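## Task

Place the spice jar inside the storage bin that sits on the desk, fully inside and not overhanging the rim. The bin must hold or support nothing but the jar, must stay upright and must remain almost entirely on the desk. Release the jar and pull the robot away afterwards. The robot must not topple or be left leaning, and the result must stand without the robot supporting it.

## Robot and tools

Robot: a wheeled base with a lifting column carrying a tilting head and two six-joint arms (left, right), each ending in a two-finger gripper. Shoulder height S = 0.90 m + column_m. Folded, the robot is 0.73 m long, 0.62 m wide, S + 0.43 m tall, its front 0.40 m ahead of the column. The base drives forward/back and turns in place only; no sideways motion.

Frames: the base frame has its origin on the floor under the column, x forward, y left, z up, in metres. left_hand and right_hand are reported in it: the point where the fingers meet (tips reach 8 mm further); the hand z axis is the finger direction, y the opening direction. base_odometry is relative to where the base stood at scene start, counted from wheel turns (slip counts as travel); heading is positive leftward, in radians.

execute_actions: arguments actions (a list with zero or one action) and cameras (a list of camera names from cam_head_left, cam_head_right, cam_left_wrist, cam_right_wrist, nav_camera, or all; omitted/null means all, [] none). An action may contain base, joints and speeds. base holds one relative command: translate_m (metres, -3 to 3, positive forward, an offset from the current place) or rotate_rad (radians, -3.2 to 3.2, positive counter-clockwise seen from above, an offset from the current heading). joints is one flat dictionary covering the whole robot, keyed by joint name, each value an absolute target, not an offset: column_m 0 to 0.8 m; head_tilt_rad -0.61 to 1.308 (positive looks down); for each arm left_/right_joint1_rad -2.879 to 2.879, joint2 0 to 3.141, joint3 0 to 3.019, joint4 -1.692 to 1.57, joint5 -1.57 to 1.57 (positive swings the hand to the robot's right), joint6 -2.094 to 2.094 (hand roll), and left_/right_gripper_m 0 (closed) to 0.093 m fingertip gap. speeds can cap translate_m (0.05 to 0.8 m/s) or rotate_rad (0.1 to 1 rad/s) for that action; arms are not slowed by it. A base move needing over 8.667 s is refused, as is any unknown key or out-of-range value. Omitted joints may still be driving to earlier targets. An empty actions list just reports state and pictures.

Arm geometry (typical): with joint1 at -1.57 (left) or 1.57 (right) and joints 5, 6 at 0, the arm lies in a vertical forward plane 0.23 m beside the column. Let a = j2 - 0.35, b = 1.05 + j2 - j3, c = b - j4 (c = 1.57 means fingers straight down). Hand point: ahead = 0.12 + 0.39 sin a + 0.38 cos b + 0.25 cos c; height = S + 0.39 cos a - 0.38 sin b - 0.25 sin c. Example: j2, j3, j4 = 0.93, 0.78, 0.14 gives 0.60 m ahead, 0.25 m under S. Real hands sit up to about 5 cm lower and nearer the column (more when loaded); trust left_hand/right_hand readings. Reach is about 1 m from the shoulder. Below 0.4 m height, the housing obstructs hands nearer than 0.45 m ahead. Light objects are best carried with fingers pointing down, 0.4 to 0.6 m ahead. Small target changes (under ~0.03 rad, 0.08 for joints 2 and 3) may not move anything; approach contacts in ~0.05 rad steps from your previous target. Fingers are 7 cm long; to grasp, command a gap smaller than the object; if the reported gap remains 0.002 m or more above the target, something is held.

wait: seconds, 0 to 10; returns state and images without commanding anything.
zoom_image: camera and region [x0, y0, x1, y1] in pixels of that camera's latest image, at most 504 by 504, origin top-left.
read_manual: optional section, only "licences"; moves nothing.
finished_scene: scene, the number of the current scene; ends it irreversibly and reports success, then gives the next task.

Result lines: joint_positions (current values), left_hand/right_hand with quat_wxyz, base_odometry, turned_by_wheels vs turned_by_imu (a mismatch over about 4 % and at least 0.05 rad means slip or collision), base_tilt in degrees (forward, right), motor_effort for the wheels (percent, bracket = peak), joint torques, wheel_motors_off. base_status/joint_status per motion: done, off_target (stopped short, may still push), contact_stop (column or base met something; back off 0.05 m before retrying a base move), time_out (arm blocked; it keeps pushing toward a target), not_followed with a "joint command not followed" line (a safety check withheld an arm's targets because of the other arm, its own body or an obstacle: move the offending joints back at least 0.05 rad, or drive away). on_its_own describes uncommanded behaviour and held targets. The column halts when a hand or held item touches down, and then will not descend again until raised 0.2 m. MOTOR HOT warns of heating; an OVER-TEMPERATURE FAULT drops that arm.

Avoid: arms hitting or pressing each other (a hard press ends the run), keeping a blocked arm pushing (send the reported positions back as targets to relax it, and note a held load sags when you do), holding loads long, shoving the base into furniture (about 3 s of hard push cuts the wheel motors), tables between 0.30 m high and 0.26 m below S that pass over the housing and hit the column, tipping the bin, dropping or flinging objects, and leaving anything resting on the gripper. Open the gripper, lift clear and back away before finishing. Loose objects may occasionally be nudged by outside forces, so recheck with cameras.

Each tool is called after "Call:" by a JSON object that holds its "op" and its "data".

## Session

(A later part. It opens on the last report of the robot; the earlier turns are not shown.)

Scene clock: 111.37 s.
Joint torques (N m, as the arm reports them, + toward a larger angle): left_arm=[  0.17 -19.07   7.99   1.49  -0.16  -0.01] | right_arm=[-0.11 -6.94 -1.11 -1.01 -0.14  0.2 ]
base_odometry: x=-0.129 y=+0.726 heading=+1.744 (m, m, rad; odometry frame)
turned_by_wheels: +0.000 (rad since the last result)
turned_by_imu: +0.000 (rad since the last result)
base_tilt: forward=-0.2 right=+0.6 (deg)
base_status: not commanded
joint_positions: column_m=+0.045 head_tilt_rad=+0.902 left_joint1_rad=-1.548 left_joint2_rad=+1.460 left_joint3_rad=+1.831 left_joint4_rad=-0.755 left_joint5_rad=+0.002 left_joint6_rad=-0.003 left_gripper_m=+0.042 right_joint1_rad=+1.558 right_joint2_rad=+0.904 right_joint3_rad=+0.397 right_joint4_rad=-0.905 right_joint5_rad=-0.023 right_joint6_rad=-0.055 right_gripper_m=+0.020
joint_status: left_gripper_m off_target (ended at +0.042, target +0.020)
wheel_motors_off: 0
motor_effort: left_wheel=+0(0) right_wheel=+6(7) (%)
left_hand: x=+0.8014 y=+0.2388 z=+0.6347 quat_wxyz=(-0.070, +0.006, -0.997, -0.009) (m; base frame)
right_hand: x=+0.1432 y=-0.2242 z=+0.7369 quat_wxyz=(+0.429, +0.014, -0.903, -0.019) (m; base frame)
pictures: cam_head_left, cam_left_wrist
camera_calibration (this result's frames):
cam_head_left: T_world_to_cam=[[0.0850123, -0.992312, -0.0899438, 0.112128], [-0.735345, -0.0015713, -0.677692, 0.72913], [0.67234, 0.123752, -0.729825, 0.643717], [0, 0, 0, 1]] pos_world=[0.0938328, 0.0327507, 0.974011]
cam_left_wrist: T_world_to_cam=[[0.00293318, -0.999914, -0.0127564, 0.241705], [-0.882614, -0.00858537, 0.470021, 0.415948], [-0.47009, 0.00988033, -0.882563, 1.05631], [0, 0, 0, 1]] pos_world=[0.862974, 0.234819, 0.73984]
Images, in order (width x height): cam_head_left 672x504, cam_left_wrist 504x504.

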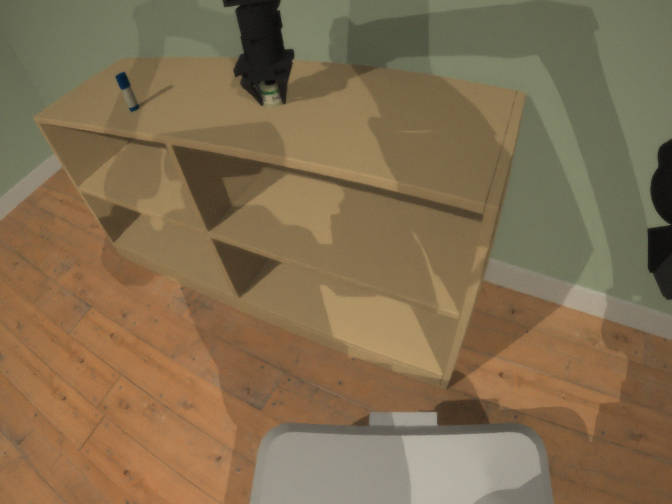

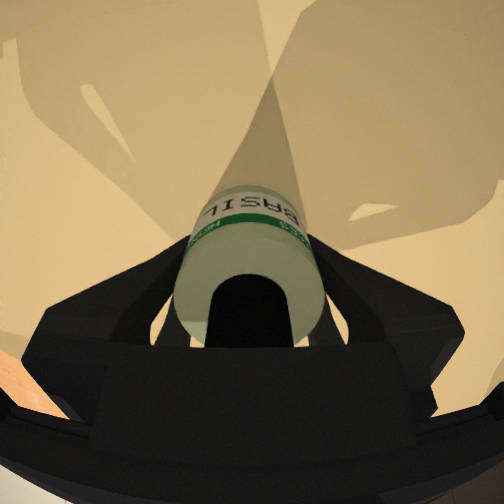

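Call:
{"op": "execute_actions", "data": {"actions": [{"joints":{"column_m":0.5}}], "cameras": []}}

Call:
{"op": "execute_actions", "data": {"actions": [{"base":{"translate_m":-0.4},"joints":{"left_joint1_rad":-1.57,"left_joint2_rad":1.05,"left_joint3_rad":1.1,"left_joint4_rad":-0.5,"head_tilt_rad":0.6}}], "cameras": []}}

Call:
{"op": "execute_actions", "data": {"actions": [{"base":{"rotate_rad":1.75}}], "cameras": ["cam_head_left","cam_head_right"]}}

Scene clock: 124.63 s.
Joint torques (N m, as the arm reports them, + toward a larger angle): left_arm=[  0.5  -21.69   7.65   1.37  -0.16   0.  ] | right_arm=[-0.11 -6.94 -1.11 -1.03 -0.14  0.2 ]
base_odometry: x=-0.129 y=+0.726 heading=+1.744 (m, m, rad; odometry frame)
turned_by_wheels: +0.000 (rad since the last result)
turned_by_imu: -0.001 (rad since the last result)
base_tilt: forward=-0.1 right=+0.5 (deg)
base_status: not commanded
joint_positions: column_m=+0.500 head_tilt_rad=+0.902 left_joint1_rad=-1.548 left_joint2_rad=+1.491 left_joint3_rad=+1.831 left_joint4_rad=-0.755 left_joint5_rad=+0.002 left_joint6_rad=-0.003 left_gripper_m=+0.042 right_joint1_rad=+1.558 right_joint2_rad=+0.904 right_joint3_rad=+0.397 right_joint4_rad=-0.905 right_joint5_rad=-0.023 right_joint6_rad=-0.055 right_gripper_m=+0.020
joint_status: all done
wheel_motors_off: 0
motor_effort: left_wheel=+0(1) right_wheel=+7(8) (%)
left_hand: x=+0.7915 y=+0.2390 z=+1.0690 quat_wxyz=(-0.055, +0.007, -0.998, -0.009) (m; base frame)
right_hand: x=+0.1432 y=-0.2242 z=+1.1918 quat_wxyz=(+0.429, +0.014, -0.903, -0.019) (m; base frame)
pictures: none
No camera images: the call's "cameras" was empty. Leave "cameras" out to get every camera's image.

Scene clock: 127.07 s.
Joint torques (N m, as the arm reports them, + toward a larger angle): left_arm=[ -0.72 -16.85   5.58   1.17  -0.15   0.01] | right_arm=[-0.1  -6.89 -0.95 -1.03 -0.14  0.2 ]
base_odometry: x=-0.060 y=+0.332 heading=+1.744 (m, m, rad; odometry frame)
turned_by_wheels: +0.000 (rad since the last result)
turned_by_imu: +0.001 (rad since the last result)
base_tilt: forward=-0.2 right=+0.5 (deg)
base_status: done
joint_positions: column_m=+0.500 head_tilt_rad=+0.617 left_joint1_rad=-1.564 left_joint2_rad=+1.064 left_joint3_rad=+1.081 left_joint4_rad=-0.507 left_joint5_rad=+0.002 left_joint6_rad=-0.003 left_gripper_m=+0.042 right_joint1_rad=+1.558 right_joint2_rad=+0.903 right_joint3_rad=+0.395 right_joint4_rad=-0.905 right_joint5_rad=-0.023 right_joint6_rad=-0.055 right_gripper_m=+0.020
joint_status: all done
wheel_motors_off: 0
motor_effort: left_wheel=+0(71) right_wheel=+0(39) (%)
left_hand: x=+0.5819 y=+0.2275 z=+1.1187 quat_wxyz=(-0.017, +0.003, -1.000, -0.002) (m; base frame)
right_hand: x=+0.1422 y=-0.2242 z=+1.1922 quat_wxyz=(+0.430, +0.014, -0.903, -0.019) (m; base frame)
pictures: none
No camera images: the call's "cameras" was empty. Leave "cameras" out to get every camera's image.

Scene clock: 130.40 s.
Joint torques (N m, as the arm reports them, + toward a larger angle): left_arm=[ -0.46 -17.41   5.74   1.23  -0.15  -0.02] | right_arm=[-0.04 -6.91 -0.99 -1.03 -0.14  0.2 ]
base_odometry: x=-0.060 y=+0.332 heading=-2.790 (m, m, rad; odometry frame)
turned_by_wheels: +1.749 (rad since the last result)
turned_by_imu: +1.725 (rad since the last result)
base_tilt: forward=-0.2 right=+0.4 (deg)
base_status: done
joint_positions: column_m=+0.500 head_tilt_rad=+0.617 left_joint1_rad=-1.565 left_joint2_rad=+1.064 left_joint3_rad=+1.081 left_joint4_rad=-0.507 left_joint5_rad=+0.002 left_joint6_rad=-0.003 left_gripper_m=+0.042 right_joint1_rad=+1.558 right_joint2_rad=+0.903 right_joint3_rad=+0.395 right_joint4_rad=-0.905 right_joint5_rad=-0.023 right_joint6_rad=-0.055 right_gripper_m=+0.020
joint_status: not commanded
wheel_motors_off: 0
motor_effort: left_wheel=-6(56) right_wheel=+7(62) (%)
left_hand: x=+0.5819 y=+0.2270 z=+1.1187 quat_wxyz=(-0.017, +0.003, -1.000, -0.002) (m; base frame)
right_hand: x=+0.1422 y=-0.2242 z=+1.1922 quat_wxyz=(+0.430, +0.014, -0.903, -0.019) (m; base frame)
pictures: cam_head_left, cam_head_right
camera_calibration (this result's frames):
cam_head_left: T_world_to_cam=[[0.106865, -0.992312, -0.0624252, 0.111058], [-0.515236, -0.0015713, -0.857047, 1.29289], [0.85036, 0.123752, -0.511443, 0.642292], [0, 0, 0, 1]] pos_world=[0.108095, 0.0327507, 1.44349]
cam_head_right: T_world_to_cam=[[0.100741, -0.99299, -0.0618236, 0.0387726], [-0.527708, -0.000651839, -0.849425, 1.28756], [0.843431, 0.118197, -0.524075, 0.658867], [0, 0, 0, 1]] pos_world=[0.119839, -0.0385358, 1.44138]
Images, in order (width x height): cam_head_left 672x504, cam_head_right 672x504.

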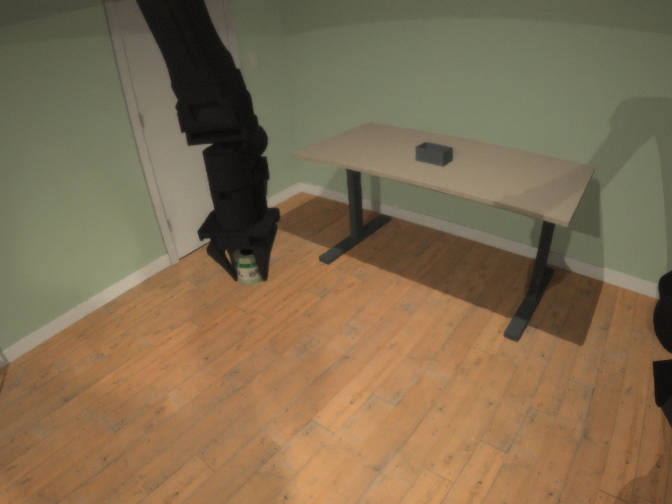

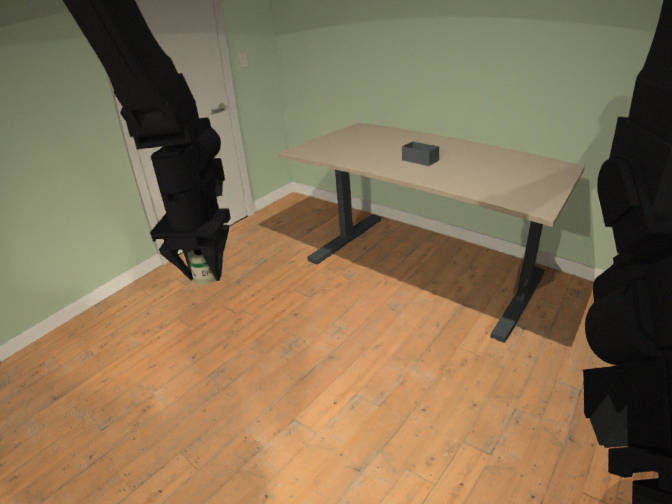

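Call:
{"op": "execute_actions", "data": {"actions": [{"base":{"translate_m":1.35}}], "cameras": []}}

Call:
{"op": "execute_actions", "data": {"actions": [{"base":{"rotate_rad":-0.6},"joints":{"head_tilt_rad":0.8}}], "cameras": ["cam_head_left","cam_head_right"]}}

Scene clock: 140.53 s.
Joint torques (N m, as the arm reports them, + toward a larger angle): left_arm=[ -0.79 -16.83   5.82   1.16  -0.13  -0.01] | right_arm=[-0.1  -6.95 -1.06 -1.02 -0.14  0.2 ]
base_odometry: x=-1.328 y=-0.133 heading=-2.790 (m, m, rad; odometry frame)
turned_by_wheels: +0.000 (rad since the last result)
turned_by_imu: -0.003 (rad since the last result)
base_tilt: forward=-0.1 right=+0.5 (deg)
base_status: done
joint_positions: column_m=+0.500 head_tilt_rad=+0.617 left_joint1_rad=-1.565 left_joint2_rad=+1.064 left_joint3_rad=+1.081 left_joint4_rad=-0.507 left_joint5_rad=+0.002 left_joint6_rad=-0.003 left_gripper_m=+0.042 right_joint1_rad=+1.558 right_joint2_rad=+0.903 right_joint3_rad=+0.396 right_joint4_rad=-0.905 right_joint5_rad=-0.023 right_joint6_rad=-0.055 right_gripper_m=+0.020
joint_status: not commanded
wheel_motors_off: 0
motor_effort: left_wheel=+1(56) right_wheel=+1(64) (%)
left_hand: x=+0.5819 y=+0.2270 z=+1.1187 quat_wxyz=(-0.017, +0.003, -1.000, -0.002) (m; base frame)
right_hand: x=+0.1428 y=-0.2242 z=+1.1920 quat_wxyz=(+0.429, +0.014, -0.903, -0.019) (m; base frame)
pictures: none
No camera images: the call's "cameras" was empty. Leave "cameras" out to get every camera's image.

Scene clock: 142.67 s.
Joint torques (N m, as the arm reports them, + toward a larger angle): left_arm=[ -0.46 -16.96   5.78   1.16  -0.11  -0.02] | right_arm=[-0.17 -6.91 -1.06 -1.02 -0.14  0.2 ]
base_odometry: x=-1.328 y=-0.133 heading=+2.895 (m, m, rad; odometry frame)
turned_by_wheels: -0.599 (rad since the last result)
turned_by_imu: -0.590 (rad since the last result)
base_tilt: forward=-0.2 right=+0.5 (deg)
base_status: done
joint_positions: column_m=+0.500 head_tilt_rad=+0.802 left_joint1_rad=-1.566 left_joint2_rad=+1.064 left_joint3_rad=+1.081 left_joint4_rad=-0.507 left_joint5_rad=+0.001 left_joint6_rad=-0.003 left_gripper_m=+0.042 right_joint1_rad=+1.558 right_joint2_rad=+0.903 right_joint3_rad=+0.396 right_joint4_rad=-0.905 right_joint5_rad=-0.023 right_joint6_rad=-0.055 right_gripper_m=+0.020
joint_status: all done
wheel_motors_off: 0
motor_effort: left_wheel=+7(42) right_wheel=-7(60) (%)
left_hand: x=+0.5819 y=+0.2269 z=+1.1187 quat_wxyz=(-0.017, +0.003, -1.000, -0.002) (m; base frame)
right_hand: x=+0.1428 y=-0.2242 z=+1.1920 quat_wxyz=(+0.429, +0.014, -0.903, -0.019) (m; base frame)
pictures: cam_head_left, cam_head_right
camera_calibration (this result's frames):
cam_head_left: T_world_to_cam=[[0.0935972, -0.992312, -0.0809724, 0.139281], [-0.663735, -0.0015713, -0.747966, 1.13823], [0.742088, 0.123752, -0.65878, 0.866634], [0, 0, 0, 1]] pos_world=[0.099327, 0.0327507, 1.43356]
cam_head_right: T_world_to_cam=[[0.0876878, -0.99299, -0.0792574, 0.0653303], [-0.674597, -0.000651839, -0.738186, 1.12961], [0.732959, 0.118197, -0.669926, 0.881112], [0, 0, 0, 1]] pos_world=[0.110483, -0.0385358, 1.42932]
Images, in order (width x height): cam_head_left 672x504, cam_head_right 672x504.

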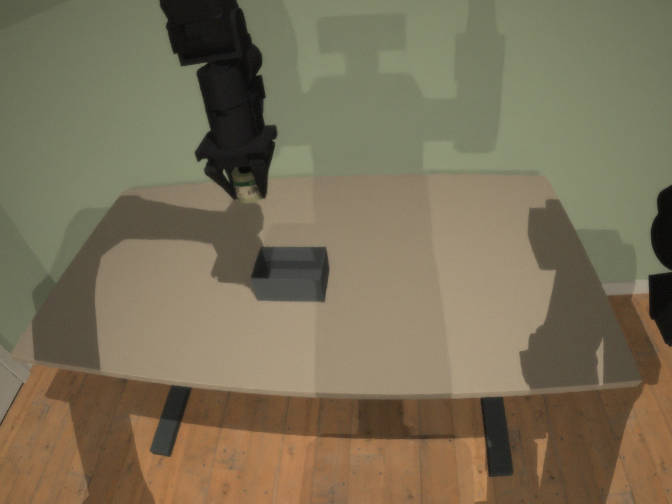

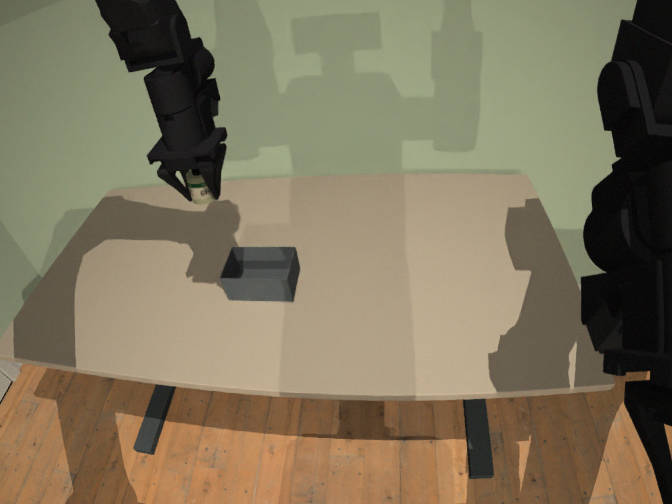

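Call:
{"op": "execute_actions", "data": {"actions": [{"base":{"translate_m":0.17},"joints":{"left_joint1_rad":-1.53,"column_m":0.36,"head_tilt_rad":0.95}}], "cameras": ["cam_head_left","cam_head_right","cam_left_wrist"]}}

Scene clock: 150.57 s.
Joint torques (N m, as the arm reports them, + toward a larger angle): left_arm=[  0.14 -16.54   5.75   1.25  -0.14  -0.03] | right_arm=[-0.08 -6.94 -1.25 -1.   -0.14  0.2 ]
base_odometry: x=-1.493 y=-0.092 heading=+2.894 (m, m, rad; odometry frame)
turned_by_wheels: -0.001 (rad since the last result)
turned_by_imu: -0.002 (rad since the last result)
base_tilt: forward=-0.2 right=+0.5 (deg)
base_status: done
joint_positions: column_m=+0.360 head_tilt_rad=+0.951 left_joint1_rad=-1.533 left_joint2_rad=+1.062 left_joint3_rad=+1.082 left_joint4_rad=-0.507 left_joint5_rad=+0.001 left_joint6_rad=-0.003 left_gripper_m=+0.042 right_joint1_rad=+1.558 right_joint2_rad=+0.903 right_joint3_rad=+0.399 right_joint4_rad=-0.905 right_joint5_rad=-0.023 right_joint6_rad=-0.055 right_gripper_m=+0.020
joint_status: all done
wheel_motors_off: 0
motor_effort: left_wheel=-1(62) right_wheel=+0(55) (%)
left_hand: x=+0.5828 y=+0.2431 z=+0.9803 quat_wxyz=(-0.018, +0.011, -1.000, -0.016) (m; base frame)
right_hand: x=+0.1443 y=-0.2243 z=+1.0516 quat_wxyz=(+0.428, +0.014, -0.903, -0.019) (m; base frame)
pictures: cam_head_left, cam_head_right, cam_left_wrist
camera_calibration (this result's frames):
cam_head_left: T_world_to_cam=[[0.0805201, -0.992312, -0.0939866, 0.146128], [-0.767551, -0.0015713, -0.640986, 0.894814], [0.63591, 0.123752, -0.761777, 0.918452], [0, 0, 0, 1]] pos_world=[0.0909964, 0.0327507, 1.28695]
cam_head_right: T_world_to_cam=[[0.0749312, -0.99299, -0.0914122, 0.0712449], [-0.776839, -0.000651839, -0.629699, 0.885455], [0.625226, 0.118197, -0.771442, 0.929455], [0, 0, 0, 1]] pos_world=[0.101399, -0.0385358, 1.2811]
cam_left_wrist: T_world_to_cam=[[0.0111861, -0.999611, -0.0255545, 0.258795], [-0.829476, -0.0235484, 0.558046, -0.053012], [-0.558431, 0.0149545, -0.829416, 1.2567], [0, 0, 0, 1]] pos_world=[0.654913, 0.238653, 1.07853]
Images, in order (width x height): cam_head_left 672x504, cam_head_right 672x504, cam_left_wrist 504x504.

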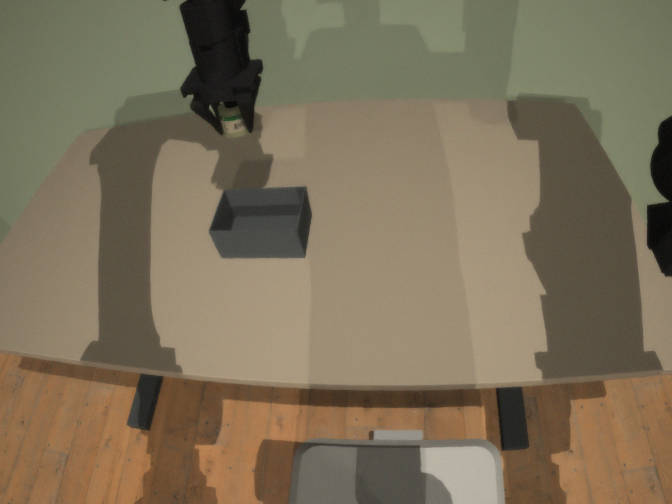

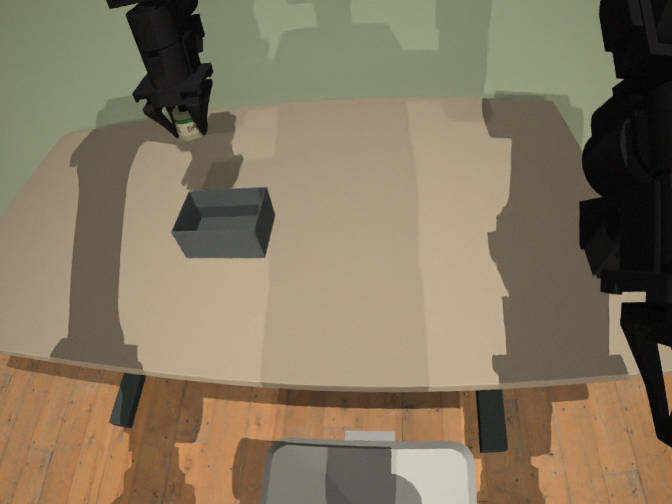

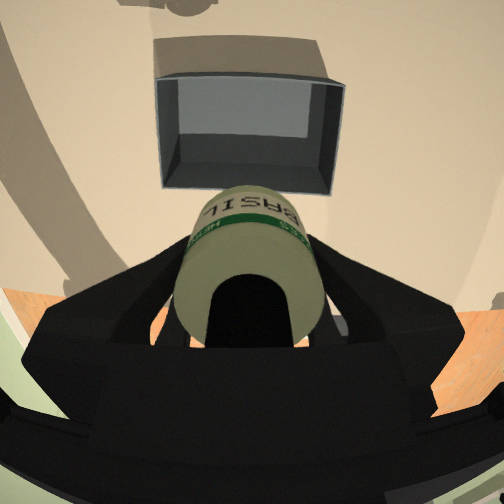

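Call:
{"op": "execute_actions", "data": {"actions": [{"joints":{"column_m":0.27}}], "cameras": ["cam_head_left","cam_left_wrist"]}}

Scene clock: 161.67 s.
Joint torques (N m, as the arm reports them, + toward a larger angle): left_arm=[  0.34 -17.07   5.62   1.2   -0.15  -0.03] | right_arm=[-0.1  -7.05 -1.2  -1.03 -0.14  0.21]
base_odometry: x=-1.493 y=-0.092 heading=+2.894 (m, m, rad; odometry frame)
turned_by_wheels: +0.000 (rad since the last result)
turned_by_imu: +0.000 (rad since the last result)
base_tilt: forward=-0.1 right=+0.5 (deg)
base_status: not commanded
joint_positions: column_m=+0.270 head_tilt_rad=+0.951 left_joint1_rad=-1.533 left_joint2_rad=+1.062 left_joint3_rad=+1.082 left_joint4_rad=-0.507 left_joint5_rad=+0.001 left_joint6_rad=-0.003 left_gripper_m=+0.042 right_joint1_rad=+1.558 right_joint2_rad=+0.903 right_joint3_rad=+0.399 right_joint4_rad=-0.905 right_joint5_rad=-0.023 right_joint6_rad=-0.055 right_gripper_m=+0.020
joint_status: all done
wheel_motors_off: 0
motor_effort: left_wheel=-2(2) right_wheel=+1(2) (%)
left_hand: x=+0.5828 y=+0.2431 z=+0.8903 quat_wxyz=(-0.018, +0.011, -1.000, -0.016) (m; base frame)
right_hand: x=+0.1443 y=-0.2243 z=+0.9616 quat_wxyz=(+0.428, +0.014, -0.903, -0.019) (m; base frame)
pictures: cam_head_left, cam_left_wrist
camera_calibration (this result's frames):
cam_head_left: T_world_to_cam=[[0.0805201, -0.992312, -0.0939866, 0.137667], [-0.767551, -0.0015713, -0.640986, 0.837107], [0.63591, 0.123752, -0.761777, 0.849871], [0, 0, 0, 1]] pos_world=[0.0909964, 0.0327507, 1.19692]
cam_left_wrist: T_world_to_cam=[[0.0111861, -0.999611, -0.0255545, 0.256495], [-0.829476, -0.0235484, 0.558046, -0.00277241], [-0.558431, 0.0149545, -0.829416, 1.18203], [0, 0, 0, 1]] pos_world=[0.654913, 0.238653, 0.988497]
Images, in order (width x height): cam_head_left 672x504, cam_left_wrist 504x504.

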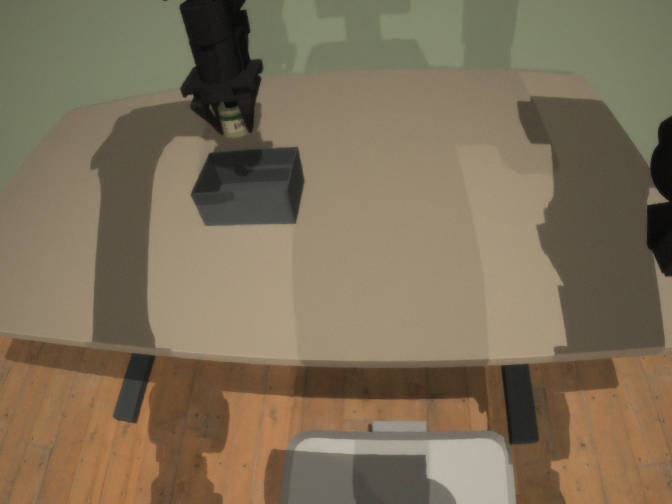

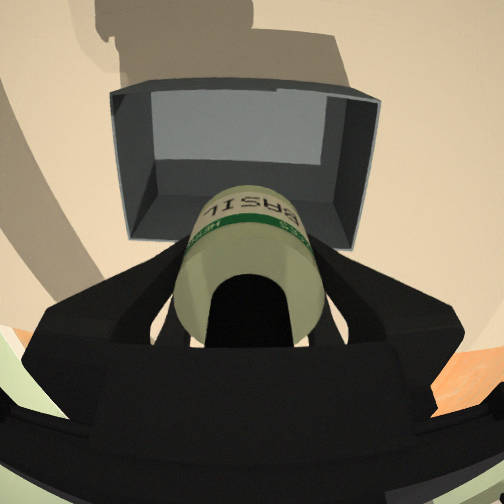

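Call:
{"op": "execute_actions", "data": {"actions": [{"base":{"translate_m":0.015},"joints":{"column_m":0.235}}], "cameras": ["cam_head_left","cam_left_wrist"]}}

Scene clock: 174.13 s.
Joint torques (N m, as the arm reports them, + toward a larger angle): left_arm=[  0.17 -16.54   5.58   1.27  -0.13  -0.03] | right_arm=[-0.12 -7.07 -1.31 -1.04 -0.14  0.2 ]
base_odometry: x=-1.507 y=-0.088 heading=+2.893 (m, m, rad; odometry frame)
turned_by_wheels: -0.001 (rad since the last result)
turned_by_imu: -0.001 (rad since the last result)
base_tilt: forward=-0.1 right=+0.5 (deg)
base_status: done
joint_positions: column_m=+0.235 head_tilt_rad=+0.951 left_joint1_rad=-1.533 left_joint2_rad=+1.059 left_joint3_rad=+1.084 left_joint4_rad=-0.507 left_joint5_rad=+0.001 left_joint6_rad=-0.003 left_gripper_m=+0.042 right_joint1_rad=+1.558 right_joint2_rad=+0.903 right_joint3_rad=+0.400 right_joint4_rad=-0.905 right_joint5_rad=-0.023 right_joint6_rad=-0.055 right_gripper_m=+0.020
joint_status: all done
wheel_motors_off: 0
motor_effort: left_wheel=-1(36) right_wheel=+2(37) (%)
left_hand: x=+0.5847 y=+0.2431 z=+0.8571 quat_wxyz=(-0.021, +0.011, -1.000, -0.016) (m; base frame)
right_hand: x=+0.1449 y=-0.2243 z=+0.9264 quat_wxyz=(+0.428, +0.014, -0.904, -0.019) (m; base frame)
pictures: cam_head_left, cam_left_wrist
camera_calibration (this result's frames):
cam_head_left: T_world_to_cam=[[0.0804982, -0.992312, -0.0940054, 0.134402], [-0.7677, -0.0015713, -0.640807, 0.814466], [0.635733, 0.123752, -0.761925, 0.823403], [0, 0, 0, 1]] pos_world=[0.0909827, 0.0327507, 1.16192]
cam_left_wrist: T_world_to_cam=[[0.01115, -0.99961, -0.0255932, 0.255657], [-0.832235, -0.0234653, 0.553926, 0.0224929], [-0.554311, 0.0151233, -0.832172, 1.1555], [0, 0, 0, 1]] pos_world=[0.656375, 0.23861, 0.955659]
Images, in order (width x height): cam_head_left 672x504, cam_left_wrist 504x504.

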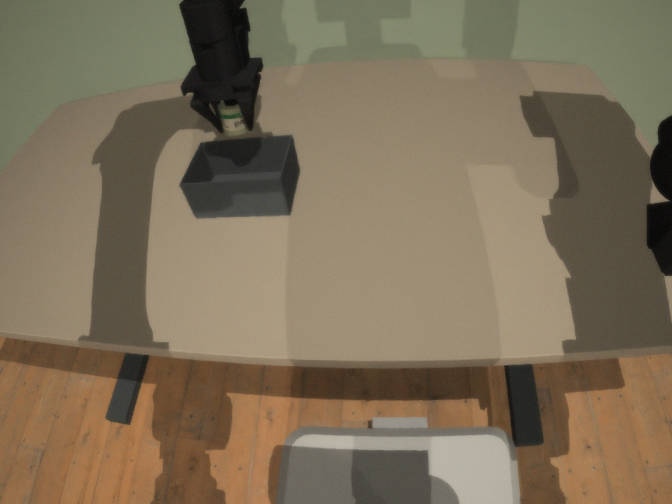

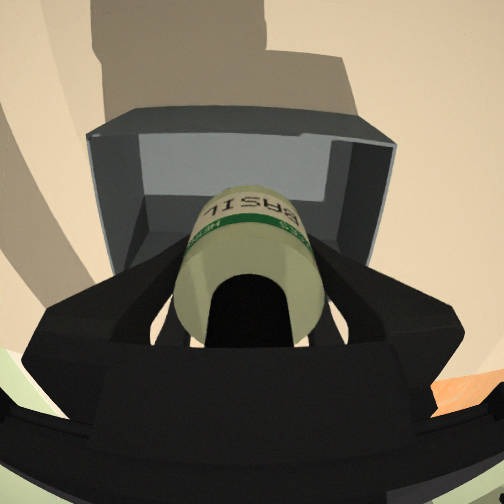

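Call:
{"op": "execute_actions", "data": {"actions": [{"joints":{"column_m":0.19}}], "cameras": ["cam_head_left","cam_left_wrist"]}}

Scene clock: 181.83 s.
Joint torques (N m, as the arm reports them, + toward a larger angle): left_arm=[  0.41 -16.6    5.53   1.21  -0.14  -0.03] | right_arm=[-0.12 -6.98 -1.29 -1.02 -0.14  0.21]
base_odometry: x=-1.507 y=-0.088 heading=+2.893 (m, m, rad; odometry frame)
turned_by_wheels: +0.000 (rad since the last result)
turned_by_imu: +0.000 (rad since the last result)
base_tilt: forward=+0.0 right=+0.6 (deg)
base_status: not commanded
joint_positions: column_m=+0.190 head_tilt_rad=+0.951 left_joint1_rad=-1.533 left_joint2_rad=+1.059 left_joint3_rad=+1.084 left_joint4_rad=-0.507 left_joint5_rad=+0.001 left_joint6_rad=-0.003 left_gripper_m=+0.042 right_joint1_rad=+1.558 right_joint2_rad=+0.903 right_joint3_rad=+0.400 right_joint4_rad=-0.905 right_joint5_rad=-0.023 right_joint6_rad=-0.055 right_gripper_m=+0.020
joint_status: all done
wheel_motors_off: 0
motor_effort: left_wheel=-1(2) right_wheel=+3(2) (%)
left_hand: x=+0.5847 y=+0.2431 z=+0.8121 quat_wxyz=(-0.021, +0.011, -1.000, -0.016) (m; base frame)
right_hand: x=+0.1449 y=-0.2243 z=+0.8814 quat_wxyz=(+0.428, +0.014, -0.904, -0.019) (m; base frame)
pictures: cam_head_left, cam_left_wrist
camera_calibration (this result's frames):
cam_head_left: T_world_to_cam=[[0.0804982, -0.992312, -0.0940053, 0.130172], [-0.7677, -0.0015713, -0.640807, 0.785636], [0.635733, 0.123752, -0.761925, 0.789124], [0, 0, 0, 1]] pos_world=[0.0909827, 0.0327507, 1.11693]
cam_left_wrist: T_world_to_cam=[[0.01115, -0.99961, -0.0255932, 0.254505], [-0.832235, -0.0234653, 0.553926, 0.0474137], [-0.554311, 0.0151233, -0.832172, 1.11806], [0, 0, 0, 1]] pos_world=[0.656375, 0.23861, 0.910669]
Images, in order (width x height): cam_head_left 672x504, cam_left_wrist 504x504.

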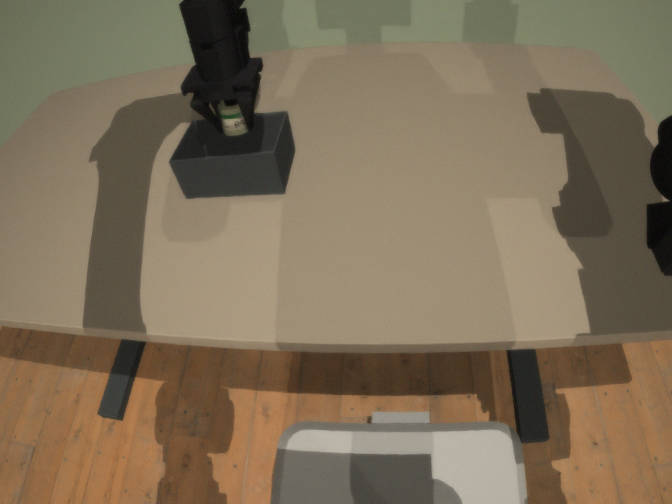

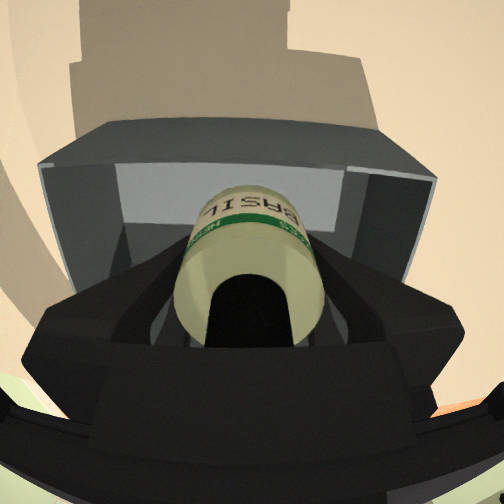

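Call:
{"op": "execute_actions", "data": {"actions": [{"joints":{"column_m":0.15}}], "cameras": ["cam_head_left","cam_left_wrist"]}}

Scene clock: 185.77 s.
Joint torques (N m, as the arm reports them, + toward a larger angle): left_arm=[  0.3  -16.5    5.44   1.2   -0.14  -0.02] | right_arm=[-0.09 -6.99 -1.29 -1.02 -0.14  0.21]
base_odometry: x=-1.507 y=-0.088 heading=+2.893 (m, m, rad; odometry frame)
turned_by_wheels: +0.000 (rad since the last result)
turned_by_imu: +0.000 (rad since the last result)
base_tilt: forward=-0.2 right=+0.5 (deg)
base_status: not commanded
joint_positions: column_m=+0.150 head_tilt_rad=+0.951 left_joint1_rad=-1.533 left_joint2_rad=+1.059 left_joint3_rad=+1.084 left_joint4_rad=-0.507 left_joint5_rad=+0.001 left_joint6_rad=-0.003 left_gripper_m=+0.042 right_joint1_rad=+1.558 right_joint2_rad=+0.903 right_joint3_rad=+0.400 right_joint4_rad=-0.905 right_joint5_rad=-0.023 right_joint6_rad=-0.055 right_gripper_m=+0.020
joint_status: all done
wheel_motors_off: 0
motor_effort: left_wheel=-1(2) right_wheel=+1(1) (%)
left_hand: x=+0.5847 y=+0.2431 z=+0.7721 quat_wxyz=(-0.021, +0.011, -1.000, -0.016) (m; base frame)
right_hand: x=+0.1449 y=-0.2243 z=+0.8414 quat_wxyz=(+0.428, +0.014, -0.904, -0.019) (m; base frame)
pictures: cam_head_left, cam_left_wrist
camera_calibration (this result's frames):
cam_head_left: T_world_to_cam=[[0.0804982, -0.992312, -0.0940053, 0.126412], [-0.7677, -0.0015713, -0.640807, 0.760001], [0.635733, 0.123752, -0.761925, 0.758643], [0, 0, 0, 1]] pos_world=[0.0909827, 0.0327507, 1.07693]
cam_left_wrist: T_world_to_cam=[[0.01115, -0.99961, -0.0255932, 0.253481], [-0.832235, -0.0234653, 0.553926, 0.0695734], [-0.554311, 0.0151233, -0.832172, 1.08477], [0, 0, 0, 1]] pos_world=[0.656375, 0.23861, 0.870665]
Images, in order (width x height): cam_head_left 672x504, cam_left_wrist 504x504.

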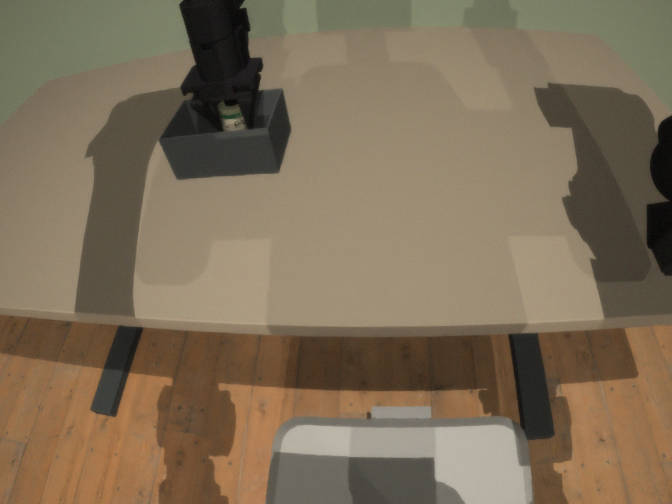

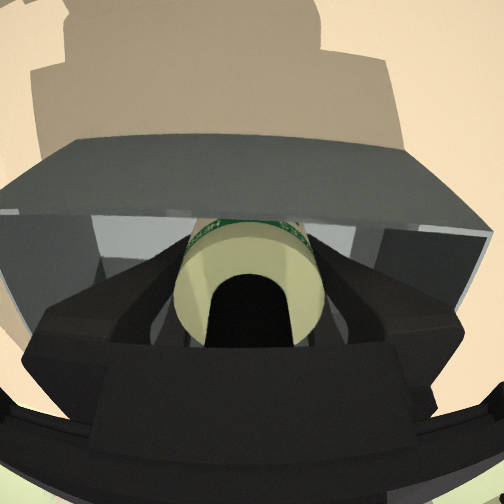

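Call:
{"op": "execute_actions", "data": {"actions": [{"joints":{"column_m":0.125}}], "cameras": []}}

Call:
{"op": "execute_actions", "data": {"actions": [{"joints":{"left_gripper_m":0.07}}], "cameras": ["cam_head_left","cam_left_wrist"]}}

Call:
{"op": "execute_actions", "data": {"actions": [{"joints":{"column_m":0.4}}], "cameras": ["cam_head_left","cam_left_wrist"]}}

Scene clock: 192.93 s.
Joint torques (N m, as the arm reports them, + toward a larger angle): left_arm=[  0.13 -16.7    5.55   1.17  -0.14  -0.01] | right_arm=[-0.12 -6.88 -1.29 -1.   -0.14  0.2 ]
base_odometry: x=-1.507 y=-0.088 heading=+2.893 (m, m, rad; odometry frame)
turned_by_wheels: +0.000 (rad since the last result)
turned_by_imu: +0.000 (rad since the last result)
base_tilt: forward=-0.1 right=+0.5 (deg)
base_status: not commanded
joint_positions: column_m=+0.125 head_tilt_rad=+0.951 left_joint1_rad=-1.533 left_joint2_rad=+1.059 left_joint3_rad=+1.084 left_joint4_rad=-0.507 left_joint5_rad=+0.001 left_joint6_rad=-0.003 left_gripper_m=+0.042 right_joint1_rad=+1.558 right_joint2_rad=+0.903 right_joint3_rad=+0.400 right_joint4_rad=-0.905 right_joint5_rad=-0.023 right_joint6_rad=-0.055 right_gripper_m=+0.020
joint_status: all done
wheel_motors_off: 0
motor_effort: left_wheel=-2(2) right_wheel=+2(1) (%)
left_hand: x=+0.5847 y=+0.2431 z=+0.7471 quat_wxyz=(-0.021, +0.011, -1.000, -0.016) (m; base frame)
right_hand: x=+0.1449 y=-0.2243 z=+0.8164 quat_wxyz=(+0.428, +0.014, -0.904, -0.019) (m; base frame)
pictures: none
No camera images: the call's "cameras" was empty. Leave "cameras" out to get every camera's image.

Scene clock: 193.53 s.
Joint torques (N m, as the arm reports them, + toward a larger angle): left_arm=[  0.51 -16.6    5.64   1.3   -0.14  -0.01] | right_arm=[-0.11 -6.93 -1.3  -1.02 -0.14  0.2 ]
base_odometry: x=-1.507 y=-0.088 heading=+2.893 (m, m, rad; odometry frame)
turned_by_wheels: +0.000 (rad since the last result)
turned_by_imu: +0.000 (rad since the last result)
base_tilt: forward=-0.2 right=+0.5 (deg)
base_status: not commanded
joint_positions: column_m=+0.125 head_tilt_rad=+0.951 left_joint1_rad=-1.533 left_joint2_rad=+1.059 left_joint3_rad=+1.084 left_joint4_rad=-0.507 left_joint5_rad=+0.001 left_joint6_rad=-0.003 left_gripper_m=+0.070 right_joint1_rad=+1.558 right_joint2_rad=+0.903 right_joint3_rad=+0.400 right_joint4_rad=-0.905 right_joint5_rad=-0.023 right_joint6_rad=-0.055 right_gripper_m=+0.020
joint_status: all done
wheel_motors_off: 0
motor_effort: left_wheel=-1(2) right_wheel=+1(1) (%)
left_hand: x=+0.5847 y=+0.2431 z=+0.7471 quat_wxyz=(-0.021, +0.011, -1.000, -0.016) (m; base frame)
right_hand: x=+0.1449 y=-0.2243 z=+0.8164 quat_wxyz=(+0.428, +0.014, -0.904, -0.019) (m; base frame)
pictures: cam_head_left, cam_left_wrist
camera_calibration (this result's frames):
cam_head_left: T_world_to_cam=[[0.0804982, -0.992312, -0.0940053, 0.12406], [-0.7677, -0.0015713, -0.640807, 0.743972], [0.635733, 0.123752, -0.761925, 0.739584], [0, 0, 0, 1]] pos_world=[0.0909827, 0.0327507, 1.05191]
cam_left_wrist: T_world_to_cam=[[0.01115, -0.99961, -0.0255932, 0.252841], [-0.832235, -0.0234653, 0.553926, 0.0834295], [-0.554311, 0.0151233, -0.832172, 1.06395], [0, 0, 0, 1]] pos_world=[0.656375, 0.23861, 0.84565]
Images, in order (width x height): cam_head_left 672x504, cam_left_wrist 504x504.

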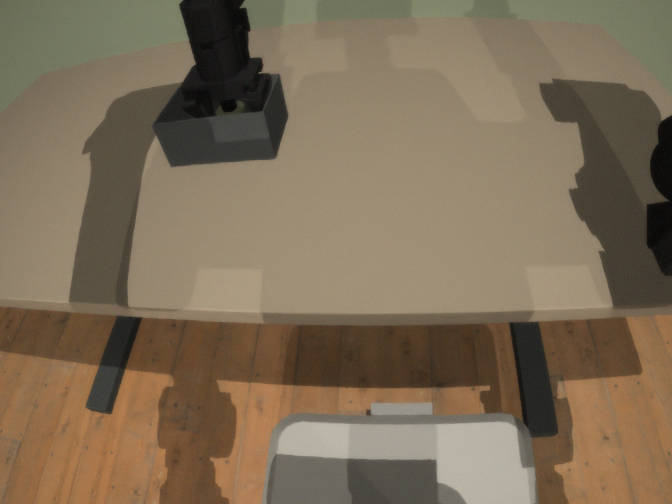

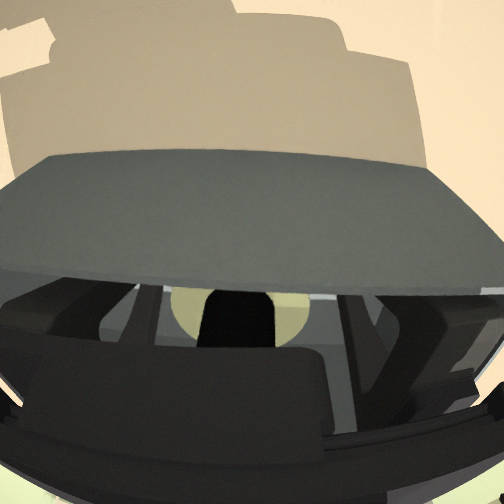

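Scene clock: 197.70 s.
Joint torques (N m, as the arm reports them, + toward a larger angle): left_arm=[  0.28 -16.85   5.47   1.19  -0.13   0.  ] | right_arm=[-0.14 -6.88 -1.16 -1.   -0.14  0.2 ]
base_odometry: x=-1.507 y=-0.088 heading=+2.893 (m, m, rad; odometry frame)
turned_by_wheels: +0.000 (rad since the last result)
turned_by_imu: +0.000 (rad since the last result)
base_tilt: forward=-0.1 right=+0.5 (deg)
base_status: not commanded
joint_positions: column_m=+0.400 head_tilt_rad=+0.951 left_joint1_rad=-1.533 left_joint2_rad=+1.059 left_joint3_rad=+1.084 left_joint4_rad=-0.507 left_joint5_rad=+0.001 left_joint6_rad=-0.003 left_gripper_m=+0.070 right_joint1_rad=+1.558 right_joint2_rad=+0.903 right_joint3_rad=+0.400 right_joint4_rad=-0.905 right_joint5_rad=-0.023 right_joint6_rad=-0.055 right_gripper_m=+0.020
joint_status: all done
wheel_motors_off: 0
motor_effort: left_wheel=-2(2) right_wheel=+2(3) (%)
left_hand: x=+0.5847 y=+0.2431 z=+1.0220 quat_wxyz=(-0.021, +0.011, -1.000, -0.016) (m; base frame)
right_hand: x=+0.1449 y=-0.2243 z=+1.0913 quat_wxyz=(+0.428, +0.014, -0.904, -0.019) (m; base frame)
pictures: cam_head_left, cam_left_wrist
camera_calibration (this result's frames):
cam_head_left: T_world_to_cam=[[0.0804982, -0.992312, -0.0940053, 0.149901], [-0.7677, -0.0015713, -0.640807, 0.920123], [0.635733, 0.123752, -0.761925, 0.94903], [0, 0, 0, 1]] pos_world=[0.0909827, 0.0327507, 1.3268]
cam_left_wrist: T_world_to_cam=[[0.01115, -0.99961, -0.0255932, 0.259876], [-0.832235, -0.0234653, 0.553926, -0.0688392], [-0.554311, 0.0151233, -0.832172, 1.29271], [0, 0, 0, 1]] pos_world=[0.656375, 0.23861, 1.12054]
Images, in order (width x height): cam_head_left 672x504, cam_left_wrist 504x504.

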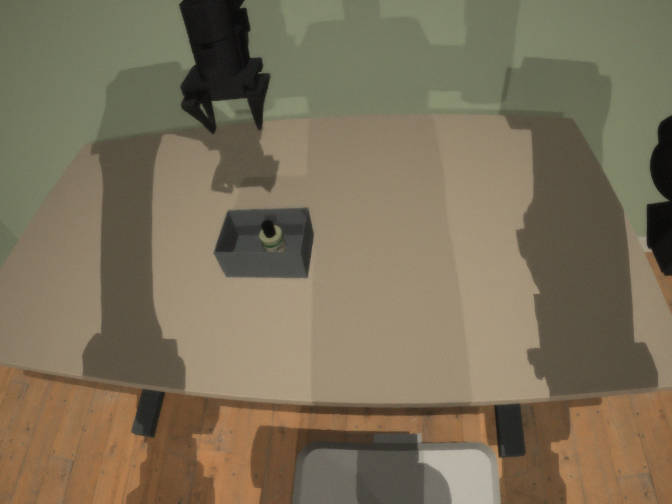

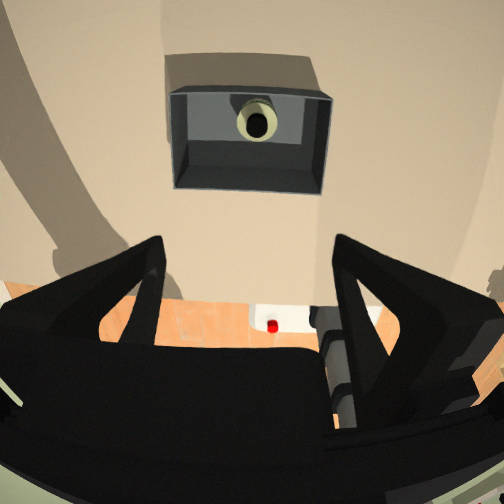

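Call:
{"op": "execute_actions", "data": {"actions": [{"base":{"translate_m":-0.5}}], "cameras": []}}

Call:
{"op": "finished_scene", "data": {"scene": 1}}

Scene clock: 202.77 s.
Joint torques (N m, as the arm reports them, + toward a larger angle): left_arm=[  0.42 -16.37   5.5    1.2   -0.12  -0.02] | right_arm=[-0.1  -6.85 -0.98 -1.   -0.13  0.21]
base_odometry: x=-1.022 y=-0.211 heading=+2.893 (m, m, rad; odometry frame)
turned_by_wheels: -0.001 (rad since the last result)
turned_by_imu: +0.000 (rad since the last result)
base_tilt: forward=-0.1 right=+0.5 (deg)
base_status: done
joint_positions: column_m=+0.400 head_tilt_rad=+0.951 left_joint1_rad=-1.533 left_joint2_rad=+1.058 left_joint3_rad=+1.084 left_joint4_rad=-0.507 left_joint5_rad=+0.001 left_joint6_rad=-0.003 left_gripper_m=+0.070 right_joint1_rad=+1.558 right_joint2_rad=+0.903 right_joint3_rad=+0.396 right_joint4_rad=-0.905 right_joint5_rad=-0.023 right_joint6_rad=-0.055 right_gripper_m=+0.020
joint_status: not commanded
wheel_motors_off: 0
motor_effort: left_wheel=-1(53) right_wheel=+0(73) (%)
left_hand: x=+0.5852 y=+0.2431 z=+1.0224 quat_wxyz=(-0.022, +0.011, -1.000, -0.016) (m; base frame)
right_hand: x=+0.1426 y=-0.2242 z=+1.0920 quat_wxyz=(+0.430, +0.014, -0.903, -0.019) (m; base frame)
pictures: none
No camera images: the call's "cameras" was empty. Leave "cameras" out to get every camera's image.

The scene is finished: the task was done.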